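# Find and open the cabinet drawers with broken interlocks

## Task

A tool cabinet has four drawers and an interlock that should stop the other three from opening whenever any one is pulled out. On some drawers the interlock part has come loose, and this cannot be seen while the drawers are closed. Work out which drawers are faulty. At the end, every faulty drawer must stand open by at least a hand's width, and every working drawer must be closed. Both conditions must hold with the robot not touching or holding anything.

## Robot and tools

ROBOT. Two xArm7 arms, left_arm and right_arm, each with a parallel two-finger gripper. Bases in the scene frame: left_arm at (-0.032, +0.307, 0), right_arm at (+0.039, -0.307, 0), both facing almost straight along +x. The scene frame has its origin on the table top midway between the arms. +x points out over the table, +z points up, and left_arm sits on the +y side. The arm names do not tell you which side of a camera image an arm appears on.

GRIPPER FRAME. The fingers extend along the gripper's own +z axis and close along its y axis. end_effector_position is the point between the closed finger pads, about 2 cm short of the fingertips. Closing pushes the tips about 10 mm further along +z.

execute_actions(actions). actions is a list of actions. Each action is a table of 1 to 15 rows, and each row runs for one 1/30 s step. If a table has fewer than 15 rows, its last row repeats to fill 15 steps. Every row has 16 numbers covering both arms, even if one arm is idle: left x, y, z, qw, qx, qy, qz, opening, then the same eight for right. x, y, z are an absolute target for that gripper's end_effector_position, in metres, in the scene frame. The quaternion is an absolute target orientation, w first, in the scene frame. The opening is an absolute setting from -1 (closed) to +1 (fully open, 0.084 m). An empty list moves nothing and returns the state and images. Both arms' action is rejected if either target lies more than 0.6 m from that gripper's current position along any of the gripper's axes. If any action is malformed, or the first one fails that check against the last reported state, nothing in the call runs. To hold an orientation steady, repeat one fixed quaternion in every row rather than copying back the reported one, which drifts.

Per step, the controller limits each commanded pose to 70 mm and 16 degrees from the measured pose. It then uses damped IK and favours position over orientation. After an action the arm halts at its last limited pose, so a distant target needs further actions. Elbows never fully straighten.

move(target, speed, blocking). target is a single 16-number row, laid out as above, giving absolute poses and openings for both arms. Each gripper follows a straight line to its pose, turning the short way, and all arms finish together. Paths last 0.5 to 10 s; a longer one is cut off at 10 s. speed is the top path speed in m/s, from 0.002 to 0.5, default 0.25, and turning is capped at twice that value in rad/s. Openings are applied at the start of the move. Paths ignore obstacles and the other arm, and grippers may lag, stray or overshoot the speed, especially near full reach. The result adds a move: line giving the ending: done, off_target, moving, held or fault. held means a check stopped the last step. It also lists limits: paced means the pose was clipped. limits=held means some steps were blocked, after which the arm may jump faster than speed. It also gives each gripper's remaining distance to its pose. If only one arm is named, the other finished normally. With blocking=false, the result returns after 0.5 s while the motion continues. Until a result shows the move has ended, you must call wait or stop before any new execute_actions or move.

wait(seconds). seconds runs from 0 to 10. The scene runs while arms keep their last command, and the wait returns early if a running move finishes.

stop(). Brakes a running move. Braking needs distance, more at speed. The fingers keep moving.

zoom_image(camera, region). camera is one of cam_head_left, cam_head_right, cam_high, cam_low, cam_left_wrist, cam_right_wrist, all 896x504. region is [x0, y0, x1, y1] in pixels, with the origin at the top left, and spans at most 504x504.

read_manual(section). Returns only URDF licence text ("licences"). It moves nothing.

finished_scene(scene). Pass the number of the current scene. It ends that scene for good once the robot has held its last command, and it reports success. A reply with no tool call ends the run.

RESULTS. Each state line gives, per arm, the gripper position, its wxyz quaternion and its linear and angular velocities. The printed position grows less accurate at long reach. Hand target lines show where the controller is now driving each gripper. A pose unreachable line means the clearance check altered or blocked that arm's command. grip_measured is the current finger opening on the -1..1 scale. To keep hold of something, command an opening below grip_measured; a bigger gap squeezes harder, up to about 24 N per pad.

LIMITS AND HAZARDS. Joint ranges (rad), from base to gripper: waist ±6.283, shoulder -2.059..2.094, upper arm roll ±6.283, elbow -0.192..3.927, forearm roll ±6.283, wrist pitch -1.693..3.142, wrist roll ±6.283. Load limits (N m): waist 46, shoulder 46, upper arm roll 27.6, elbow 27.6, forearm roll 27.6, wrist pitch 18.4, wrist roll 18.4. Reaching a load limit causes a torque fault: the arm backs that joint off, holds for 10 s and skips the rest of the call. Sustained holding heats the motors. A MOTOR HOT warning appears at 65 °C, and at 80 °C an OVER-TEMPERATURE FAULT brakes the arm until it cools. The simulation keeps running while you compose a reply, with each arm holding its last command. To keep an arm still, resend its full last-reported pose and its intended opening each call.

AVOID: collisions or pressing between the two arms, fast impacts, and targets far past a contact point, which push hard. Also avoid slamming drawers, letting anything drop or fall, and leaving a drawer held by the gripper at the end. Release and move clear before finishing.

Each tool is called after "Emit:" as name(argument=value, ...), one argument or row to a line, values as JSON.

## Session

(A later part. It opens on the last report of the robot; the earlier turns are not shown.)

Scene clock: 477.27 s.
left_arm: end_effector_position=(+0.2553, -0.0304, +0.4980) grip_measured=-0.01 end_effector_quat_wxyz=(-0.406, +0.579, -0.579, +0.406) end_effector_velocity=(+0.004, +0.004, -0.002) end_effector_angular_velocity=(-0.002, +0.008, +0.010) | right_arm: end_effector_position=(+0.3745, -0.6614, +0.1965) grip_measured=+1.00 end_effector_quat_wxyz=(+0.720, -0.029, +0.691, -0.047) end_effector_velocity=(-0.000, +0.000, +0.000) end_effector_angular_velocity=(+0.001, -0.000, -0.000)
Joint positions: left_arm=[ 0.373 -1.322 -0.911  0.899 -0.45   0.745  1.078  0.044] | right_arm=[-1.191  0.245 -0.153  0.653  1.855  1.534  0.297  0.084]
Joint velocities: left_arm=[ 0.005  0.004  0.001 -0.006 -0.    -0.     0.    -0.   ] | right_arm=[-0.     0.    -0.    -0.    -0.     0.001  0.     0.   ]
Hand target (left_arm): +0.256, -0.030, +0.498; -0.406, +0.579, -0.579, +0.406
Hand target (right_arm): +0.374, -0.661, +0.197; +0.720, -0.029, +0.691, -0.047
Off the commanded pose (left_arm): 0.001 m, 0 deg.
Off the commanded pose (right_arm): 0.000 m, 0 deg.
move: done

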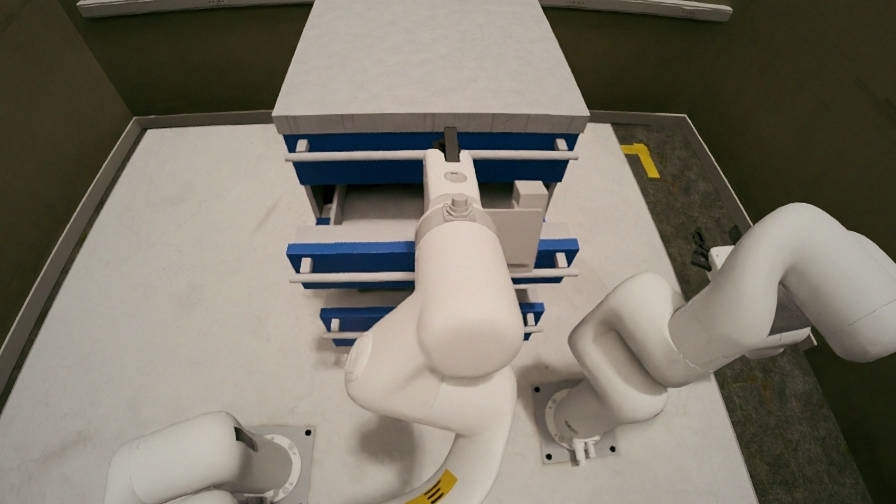

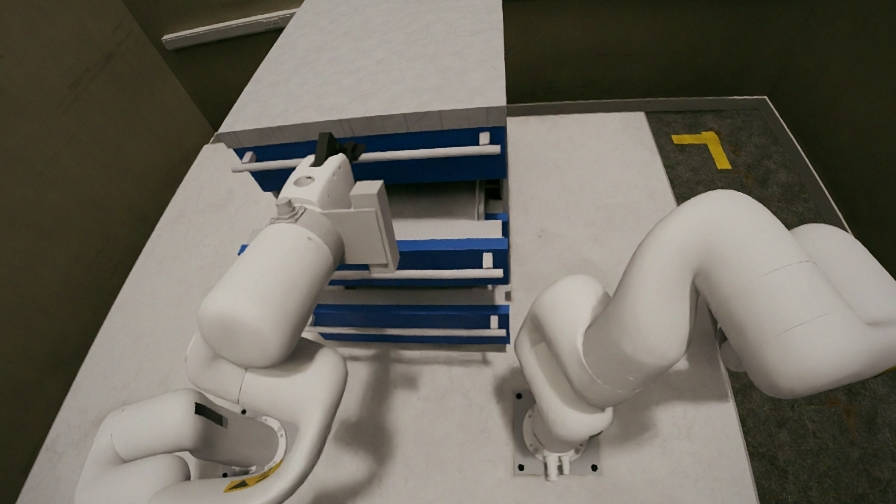

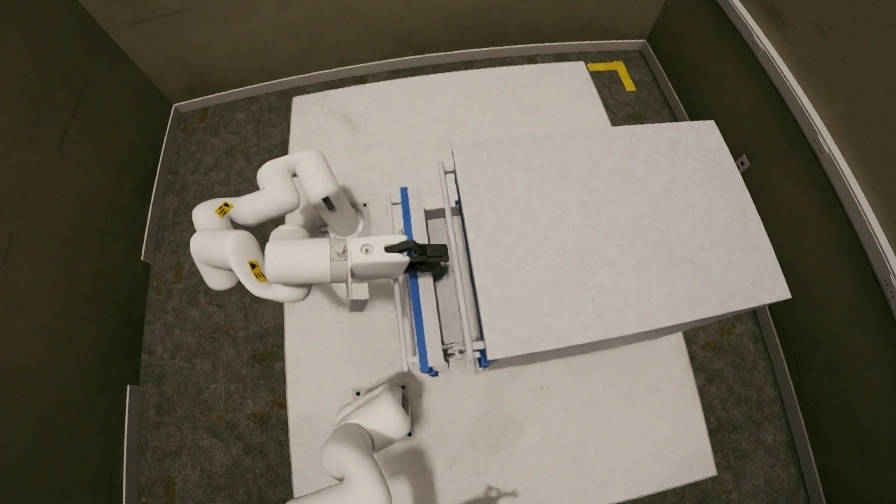

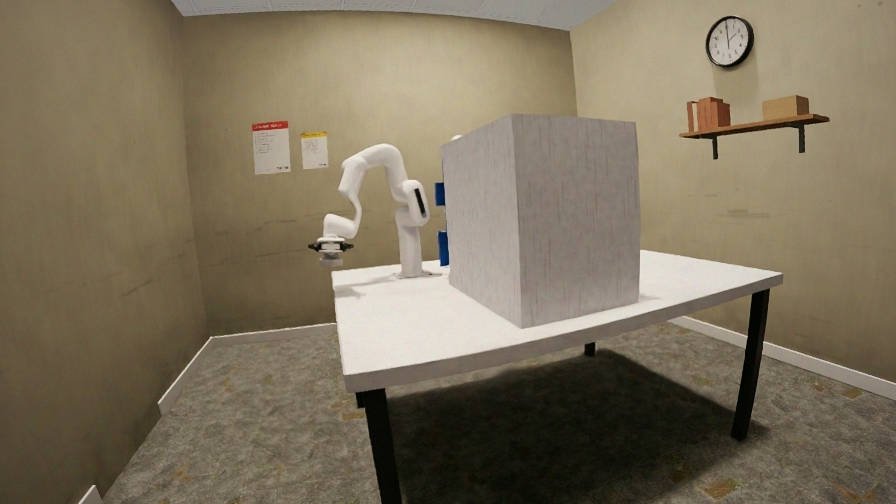

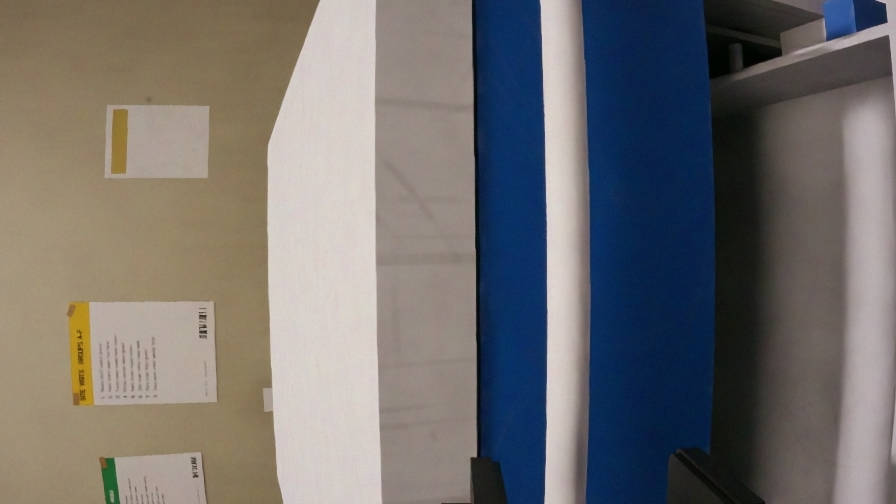

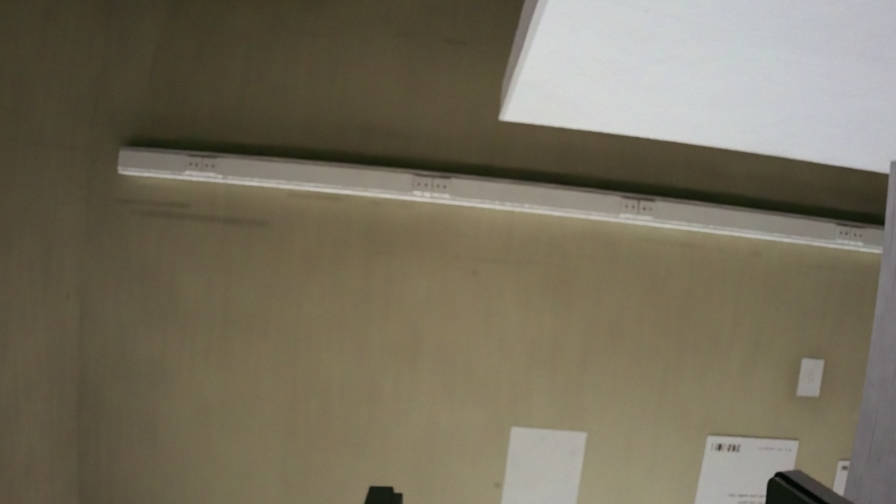

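Emit:
move(
  target=[0.291,-0.03,0.486,0.4056,-0.5792,0.5792,-0.4056,0.0,0.3745,-0.6614,0.1965,0.72,-0.029,0.691,-0.047,1],
  speed=0.08,
)

Emit:
move(
  target=[0.291,-0.03,0.486,0.4056,-0.5792,0.5792,-0.4056,-1,0.3745,-0.6614,0.1965,0.72,-0.029,0.691,-0.047,1],
  speed=0.08,
)

Emit:
move(
  target=[0.22,-0.03,0.486,0.4056,-0.5792,0.5792,-0.4056,-1,0.3745,-0.6614,0.1965,0.72,-0.029,0.691,-0.047,1],
  speed=0.08,
)

Emit:
zoom_image(
  camera="cam_head_right",
  region=[430,100,540,210],
)

Scene clock: 490.93 s.
left_arm: end_effector_position=(+0.2906, -0.0303, +0.4863) grip_measured=-0.01 end_effector_quat_wxyz=(-0.406, +0.579, -0.579, +0.406) end_effector_velocity=(-0.001, -0.002, +0.000) end_effector_angular_velocity=(+0.001, -0.003, -0.004) | right_arm: end_effector_position=(+0.3745, -0.6614, +0.1965) grip_measured=+1.00 end_effector_quat_wxyz=(+0.720, -0.029, +0.691, -0.047) end_effector_velocity=(+0.000, +0.000, +0.000) end_effector_angular_velocity=(-0.001, +0.000, +0.001)
Joint positions: left_arm=[ 0.435 -1.262 -0.962  0.888 -0.475  0.646  1.096  0.044] | right_arm=[-1.191  0.245 -0.153  0.653  1.855  1.534  0.297  0.084]
Joint velocities: left_arm=[-0.001 -0.001 -0.001  0.002 -0.    -0.002  0.    -0.   ] | right_arm=[ 0.001  0.    -0.     0.001 -0.    -0.001 -0.     0.   ]
Hand target (left_arm): +0.291, -0.030, +0.486; -0.406, +0.579, -0.579, +0.406
Hand target (right_arm): +0.374, -0.661, +0.196; +0.720, -0.029, +0.691, -0.047
Off the commanded pose (left_arm): 0.001 m, 0 deg.
Off the commanded pose (right_arm): 0.000 m, 0 deg.
move: done

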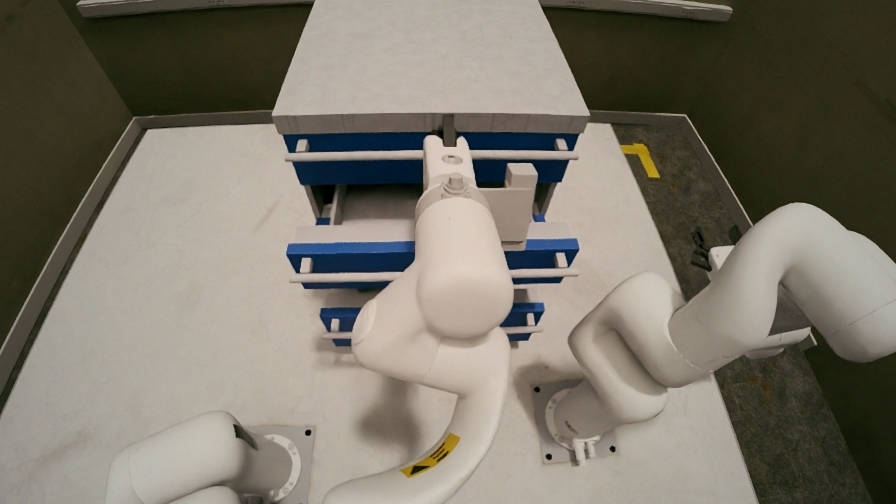

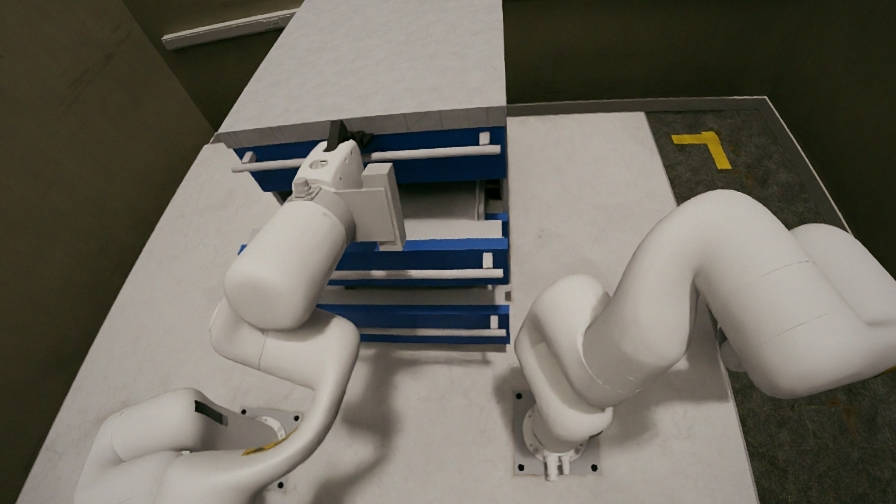

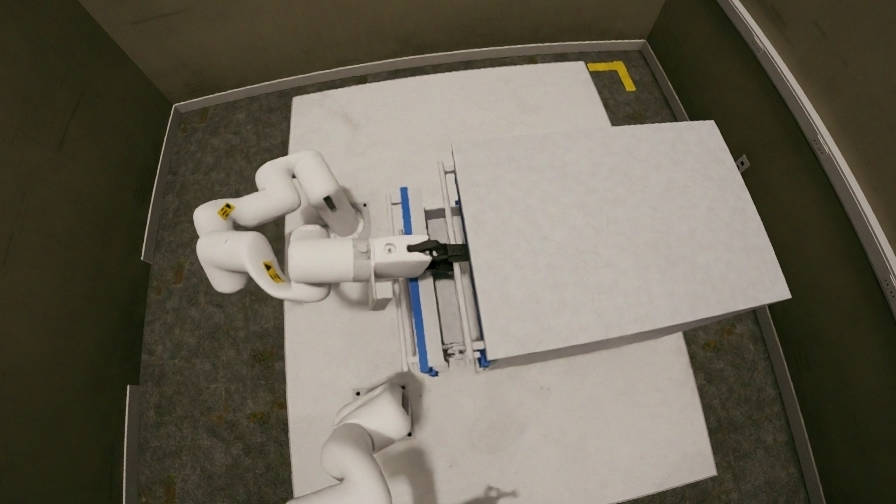

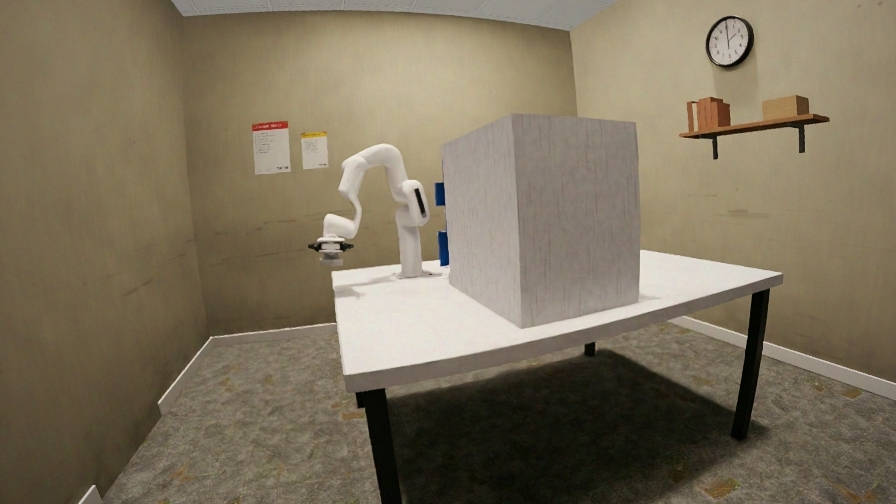

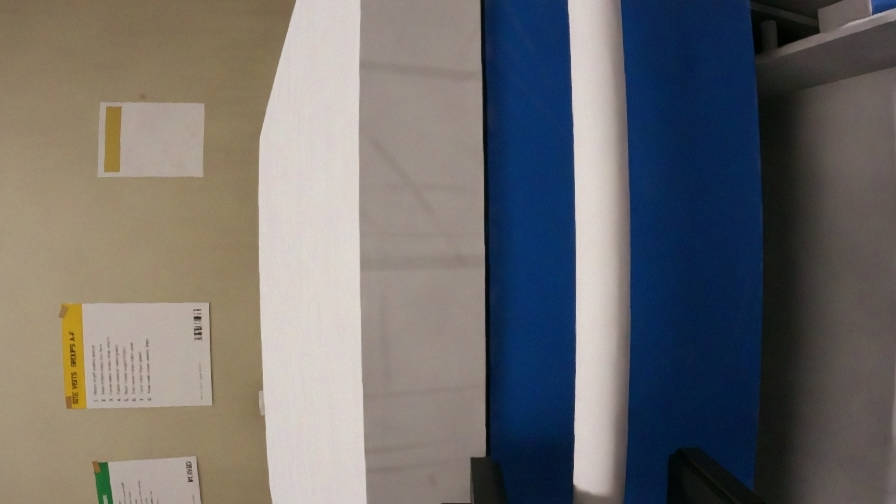

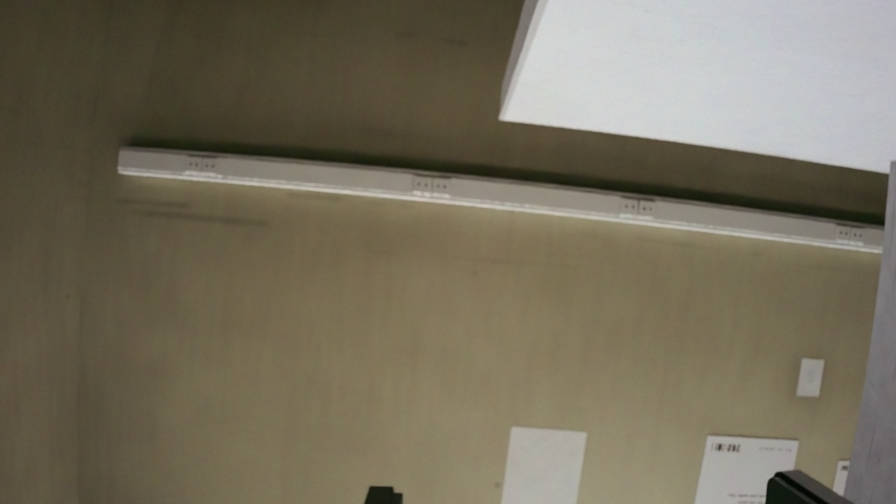

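Scene clock: 491.63 s.
left_arm: end_effector_position=(+0.2907, -0.0303, +0.4859) grip_measured=-0.74 end_effector_quat_wxyz=(-0.406, +0.579, -0.579, +0.406) end_effector_velocity=(+0.000, +0.000, +0.000) end_effector_angular_velocity=(-0.001, -0.001, +0.000) | right_arm: end_effector_position=(+0.3745, -0.6614, +0.1965) grip_measured=+1.00 end_effector_quat_wxyz=(+0.720, -0.029, +0.691, -0.047) end_effector_velocity=(-0.001, -0.000, -0.001) end_effector_angular_velocity=(+0.002, +0.002, -0.002)
Joint positions: left_arm=[ 0.435 -1.262 -0.963  0.888 -0.476  0.646  1.096  0.011] | right_arm=[-1.191  0.245 -0.153  0.653  1.855  1.534  0.297  0.084]
Joint velocities: left_arm=[ 0.001  0.     0.     0.    -0.    -0.001  0.     0.   ] | right_arm=[-0.001 -0.    -0.    -0.001 -0.    -0.002  0.     0.   ]
Hand target (left_arm): +0.291, -0.030, +0.486; -0.406, +0.579, -0.579, +0.406
Hand target (right_arm): +0.374, -0.661, +0.197; +0.720, -0.029, +0.691, -0.047
Off the commanded pose (left_arm): 0.000 m, 0 deg.
Off the commanded pose (right_arm): 0.000 m, 0 deg.
move: done

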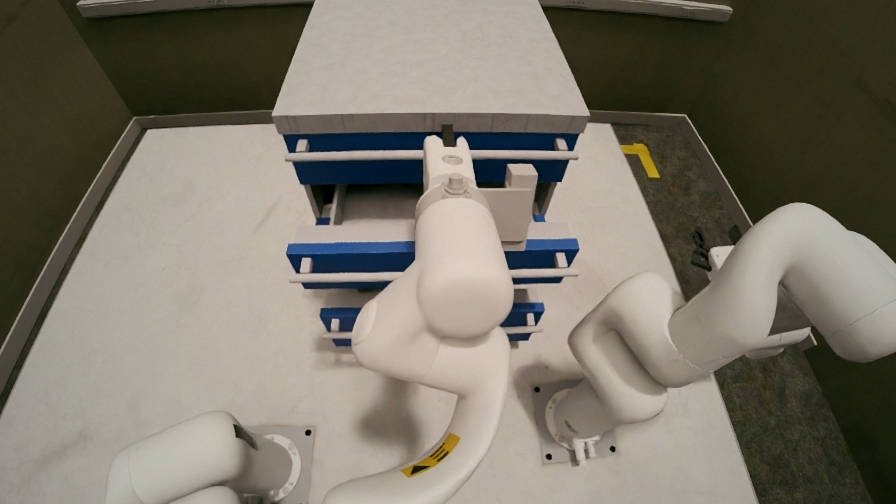

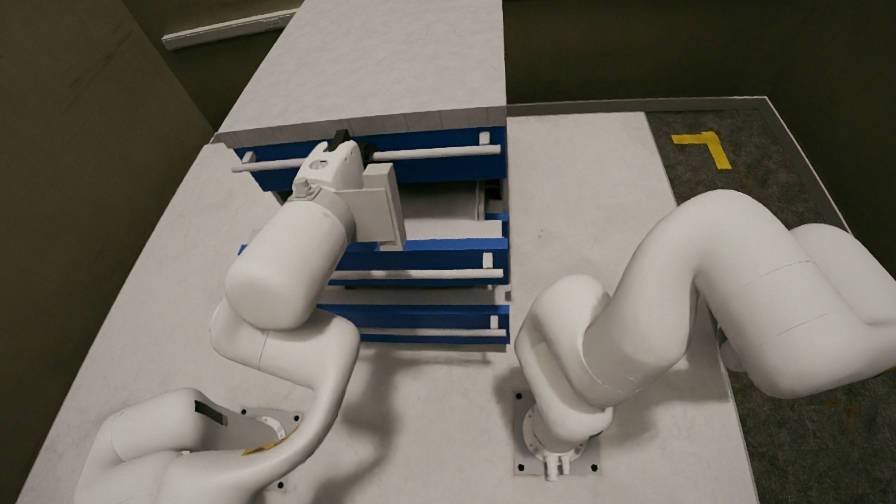

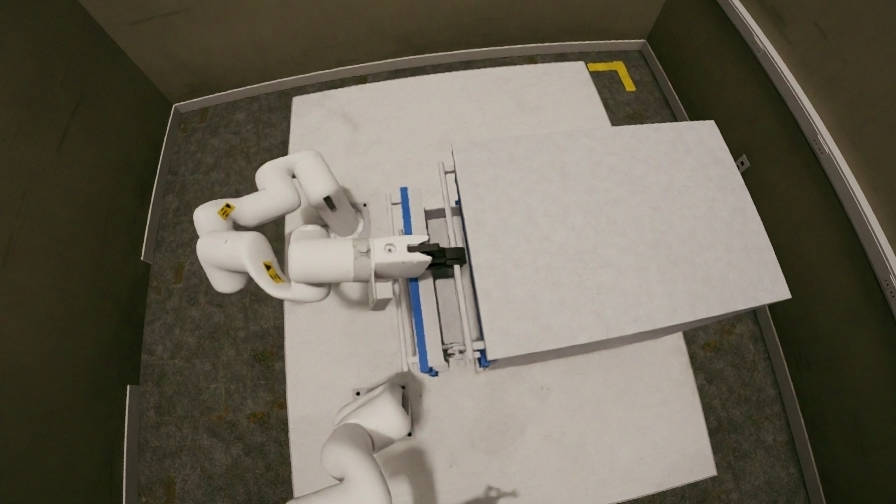

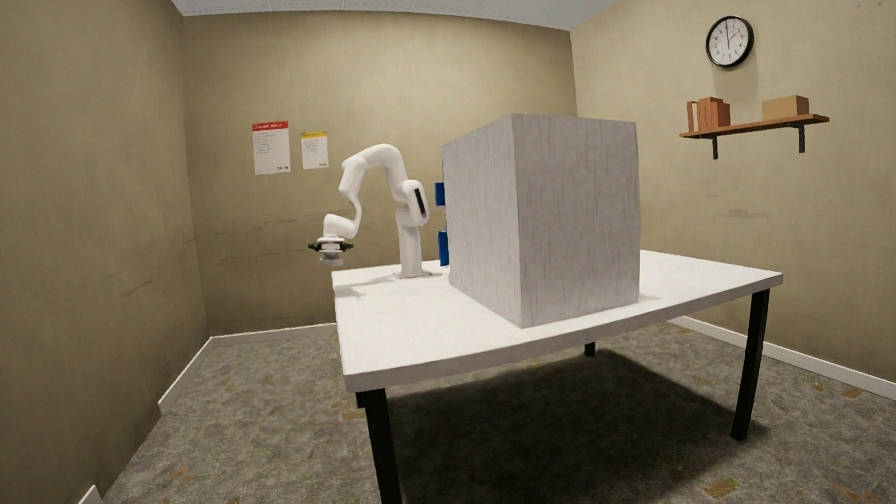

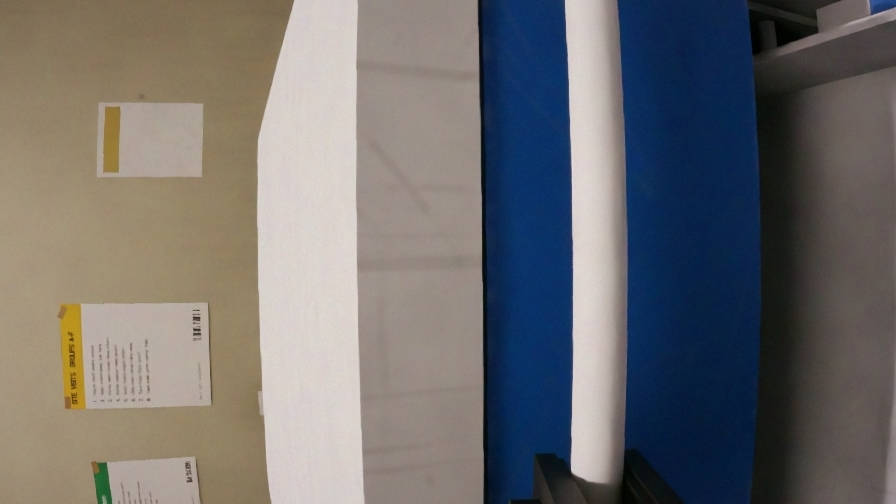

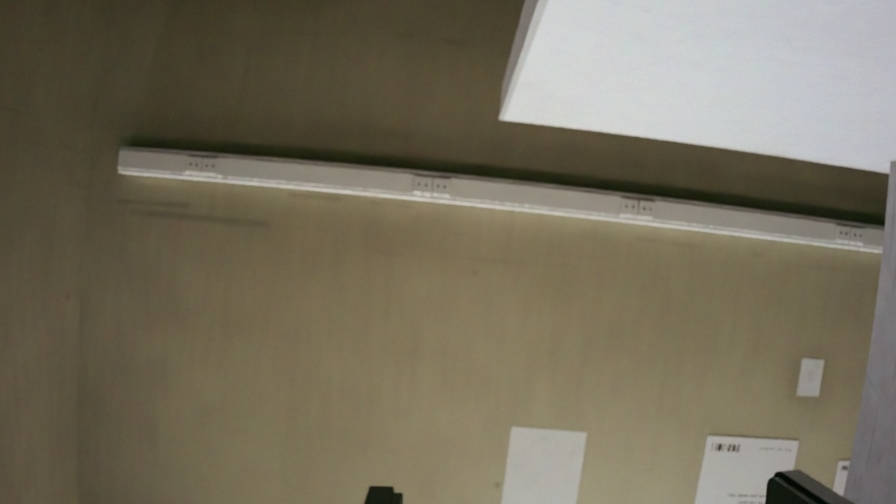

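Scene clock: 492.83 s.
left_arm: end_effector_position=(+0.2203, -0.0301, +0.4859) grip_measured=-0.74 end_effector_quat_wxyz=(-0.406, +0.579, -0.579, +0.405) end_effector_velocity=(-0.000, +0.000, +0.000) end_effector_angular_velocity=(-0.001, +0.000, +0.001) | right_arm: end_effector_position=(+0.3745, -0.6614, +0.1965) grip_measured=+1.00 end_effector_quat_wxyz=(+0.720, -0.029, +0.691, -0.047) end_effector_velocity=(+0.000, +0.000, +0.000) end_effector_angular_velocity=(-0.002, +0.001, +0.001)
Joint positions: left_arm=[ 0.295 -1.405 -0.901  0.861 -0.443  0.817  1.042  0.011] | right_arm=[-1.191  0.245 -0.153  0.653  1.855  1.534  0.297  0.084]
Joint velocities: left_arm=[ 0.    -0.     0.001  0.     0.     0.002 -0.    -0.   ] | right_arm=[ 0.001 -0.     0.     0.001 -0.    -0.001 -0.001 -0.   ]
Hand target (left_arm): +0.220, -0.030, +0.486; -0.406, +0.579, -0.579, +0.406
Hand target (right_arm): +0.375, -0.661, +0.196; +0.720, -0.029, +0.691, -0.047
Off the commanded pose (left_arm): 0.000 m, 0 deg.
Off the commanded pose (right_arm): 0.000 m, 0 deg.
move: done

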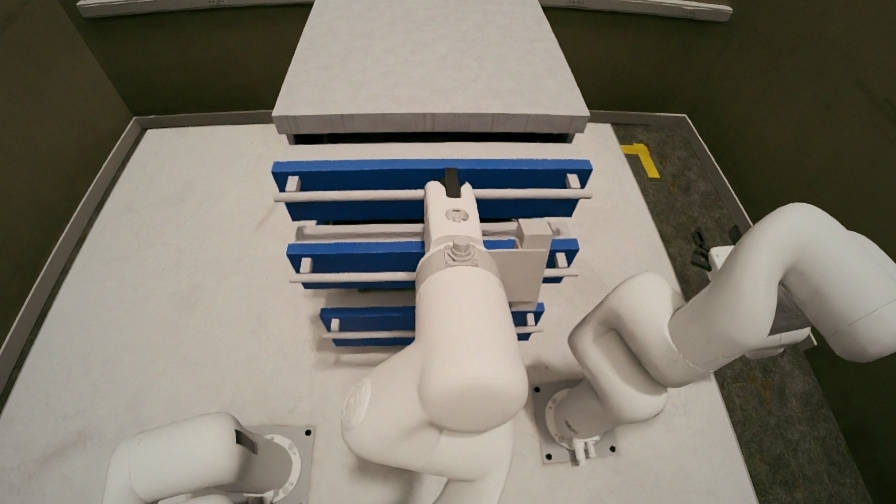

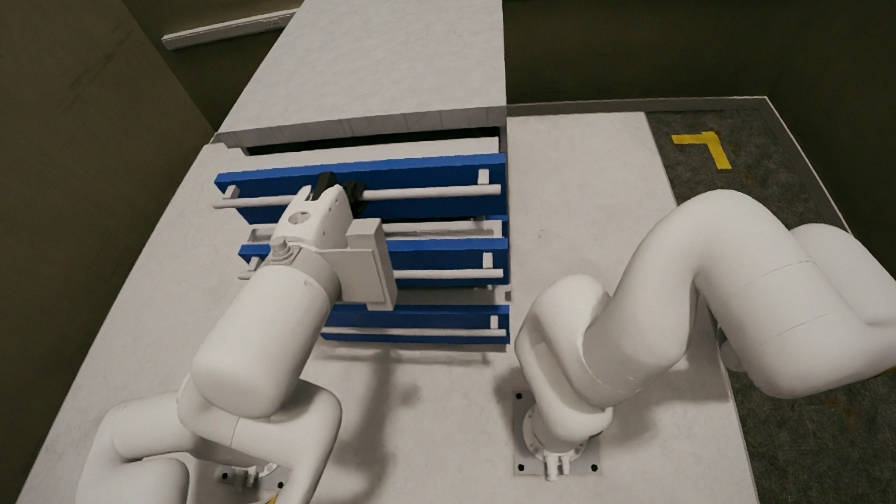

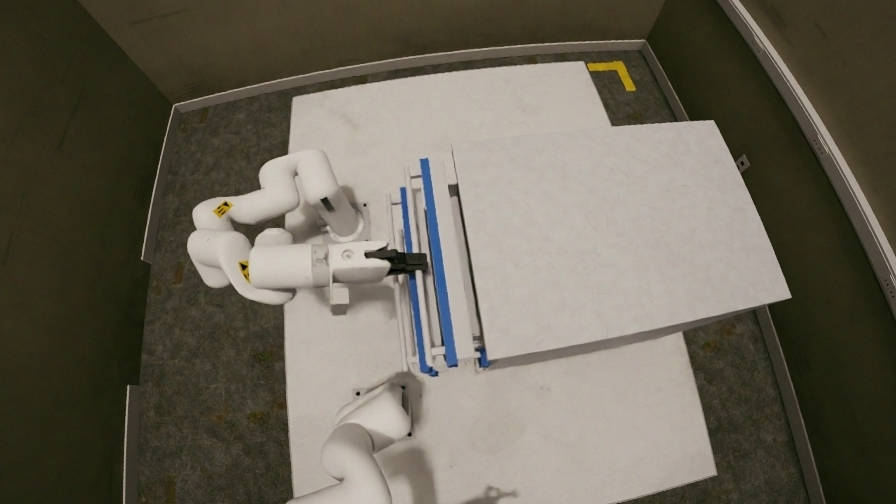

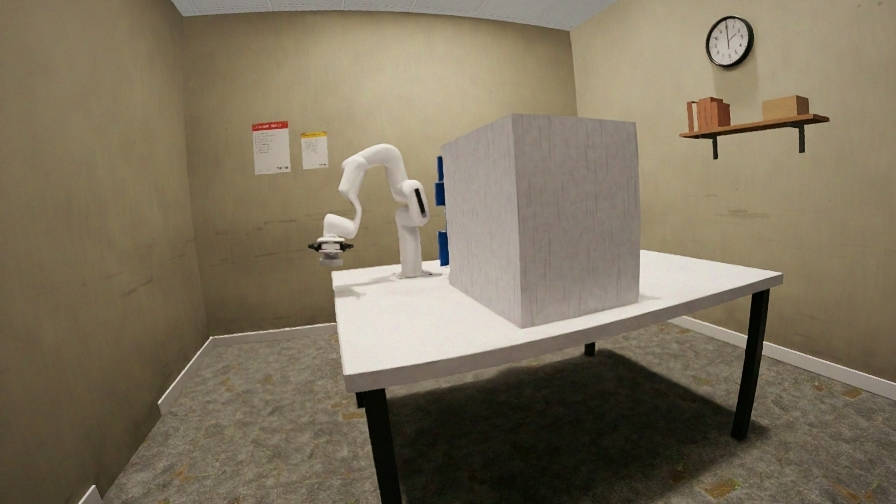

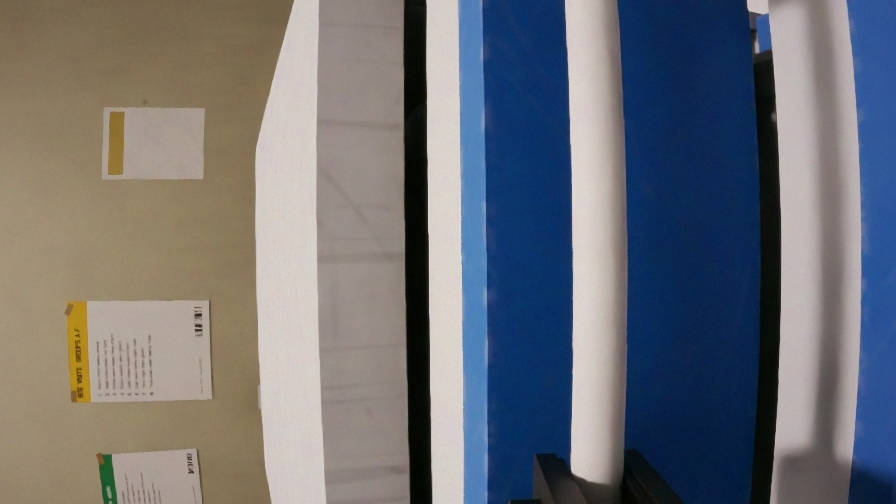

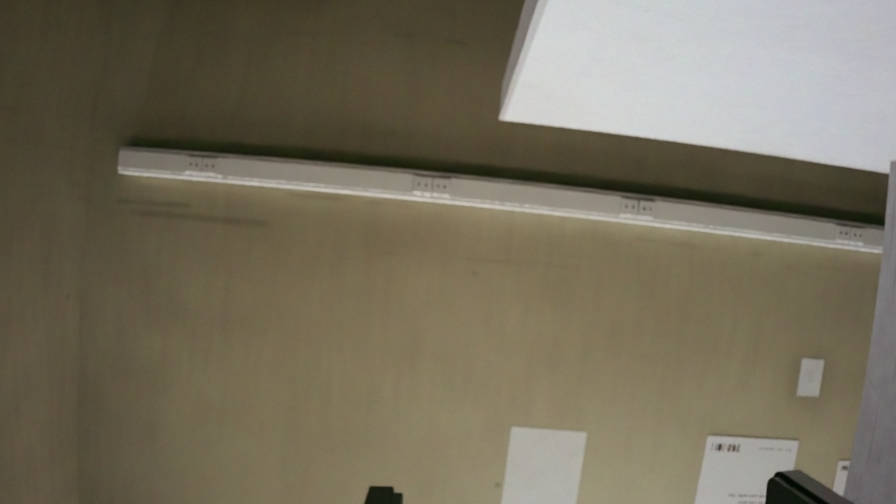

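Region (430, 100, 540, 210) of cam_head_right's 896x504 image, scaled by 4.582, with more detail than that image has.

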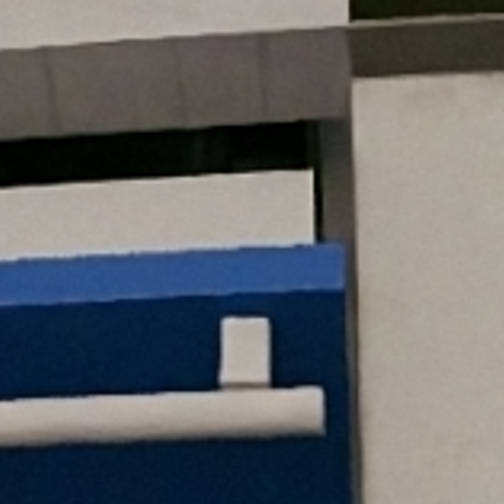

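Emit:
move(
  target=[0.165,-0.03,0.486,0.4056,-0.5792,0.5792,-0.4056,-1,0.3745,-0.6614,0.1965,0.72,-0.029,0.691,-0.047,1],
  speed=0.08,
)

Emit:
zoom_image(
  camera="cam_head_right",
  region=[400,80,560,240],
)

Scene clock: 518.63 s.
left_arm: end_effector_position=(+0.1653, -0.0301, +0.4860) grip_measured=-0.74 end_effector_quat_wxyz=(-0.406, +0.579, -0.579, +0.405) end_effector_velocity=(-0.000, -0.000, -0.000) end_effector_angular_velocity=(+0.000, +0.000, +0.001) | right_arm: end_effector_position=(+0.3745, -0.6614, +0.1965) grip_measured=+1.00 end_effector_quat_wxyz=(+0.720, -0.029, +0.691, -0.047) end_effector_velocity=(-0.001, -0.001, +0.000) end_effector_angular_velocity=(-0.000, -0.000, -0.003)
Joint positions: left_arm=[ 0.203 -1.501 -0.867  0.875 -0.412  0.961  0.997  0.011] | right_arm=[-1.191  0.245 -0.153  0.653  1.855  1.534  0.297  0.084]
Joint velocities: left_arm=[ 0.    -0.    -0.     0.001  0.     0.001 -0.    -0.   ] | right_arm=[-0.002 -0.     0.     0.001  0.001 -0.     0.     0.   ]
Hand target (left_arm): +0.165, -0.030, +0.486; -0.406, +0.579, -0.579, +0.406
Hand target (right_arm): +0.375, -0.661, +0.196; +0.720, -0.029, +0.691, -0.047
Off the commanded pose (left_arm): 0.000 m, 0 deg.
Off the commanded pose (right_arm): 0.000 m, 0 deg.
move: done

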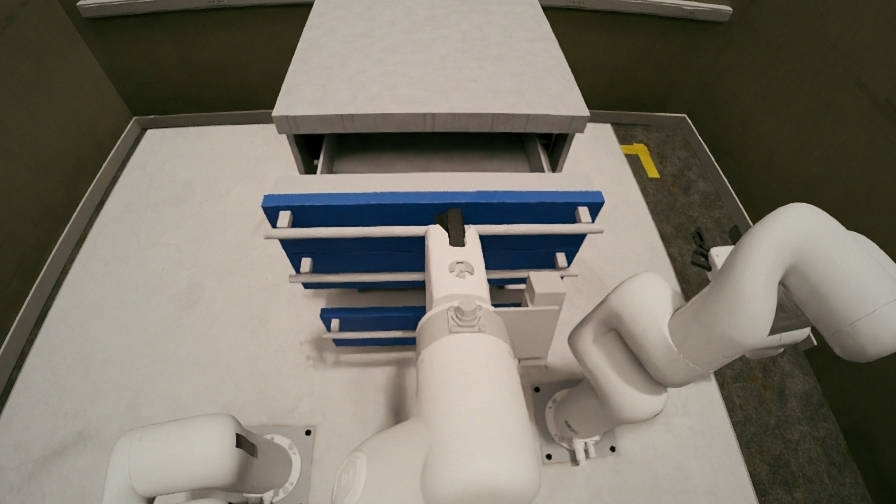

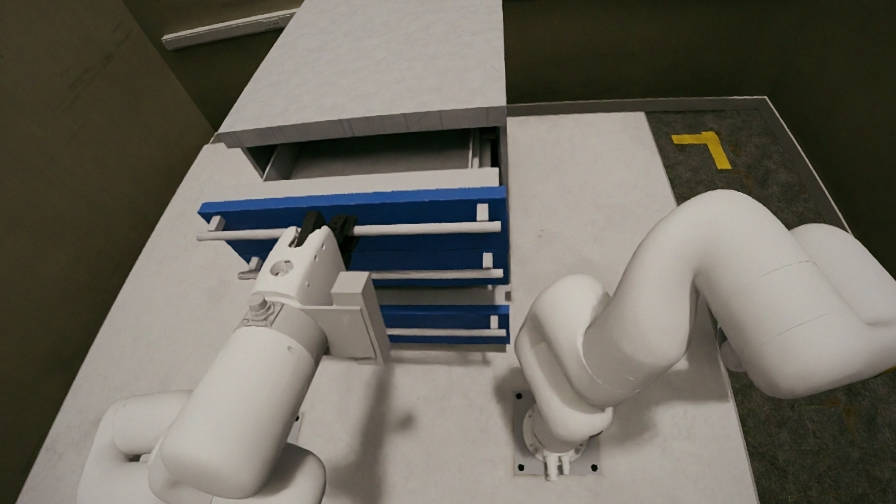

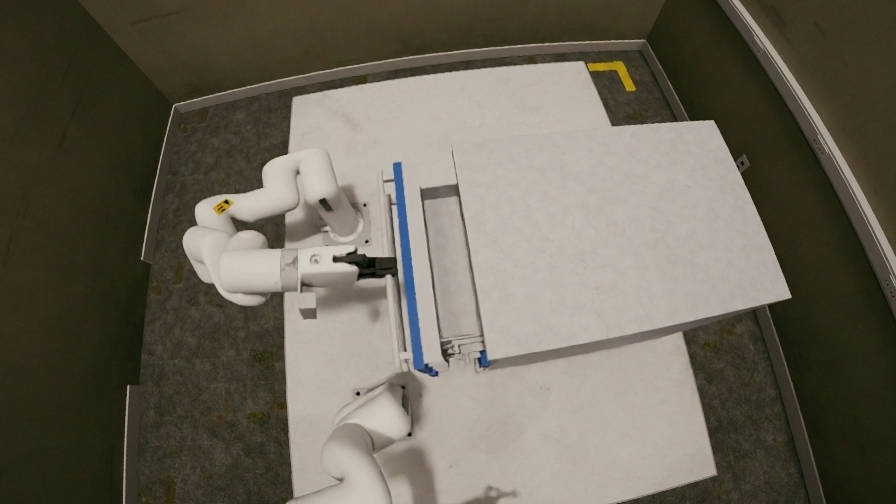

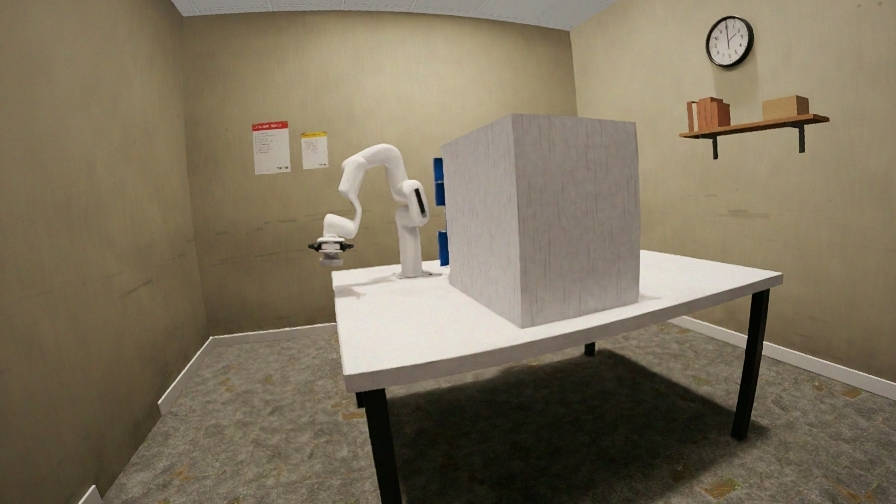

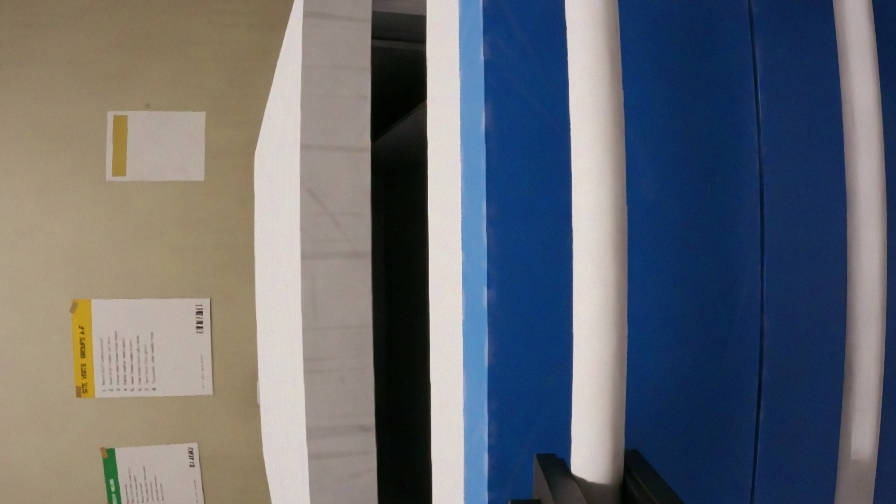

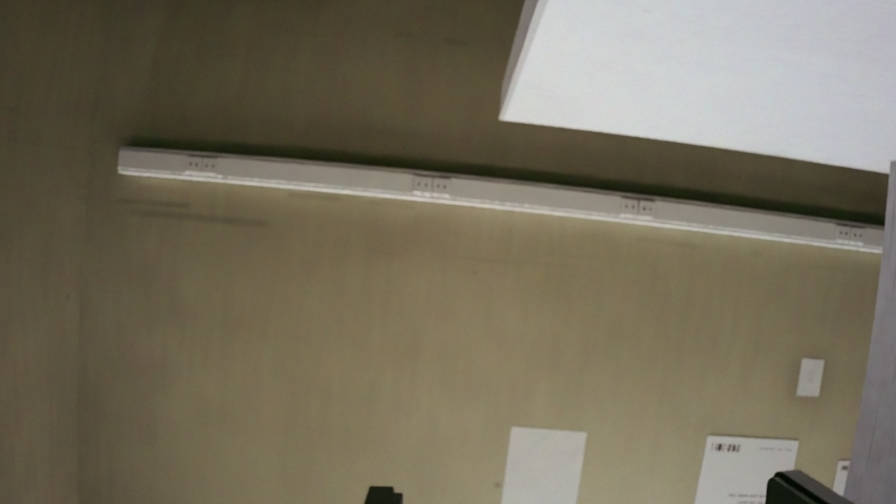

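Region (400, 80, 560, 240) of cam_head_right's 896x504 image, scaled by 3.150, with more detail than that image has.

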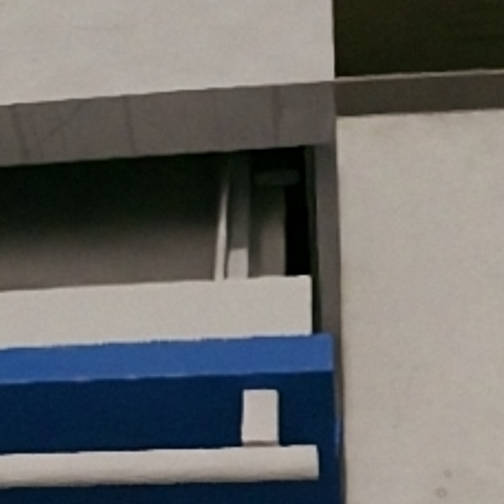

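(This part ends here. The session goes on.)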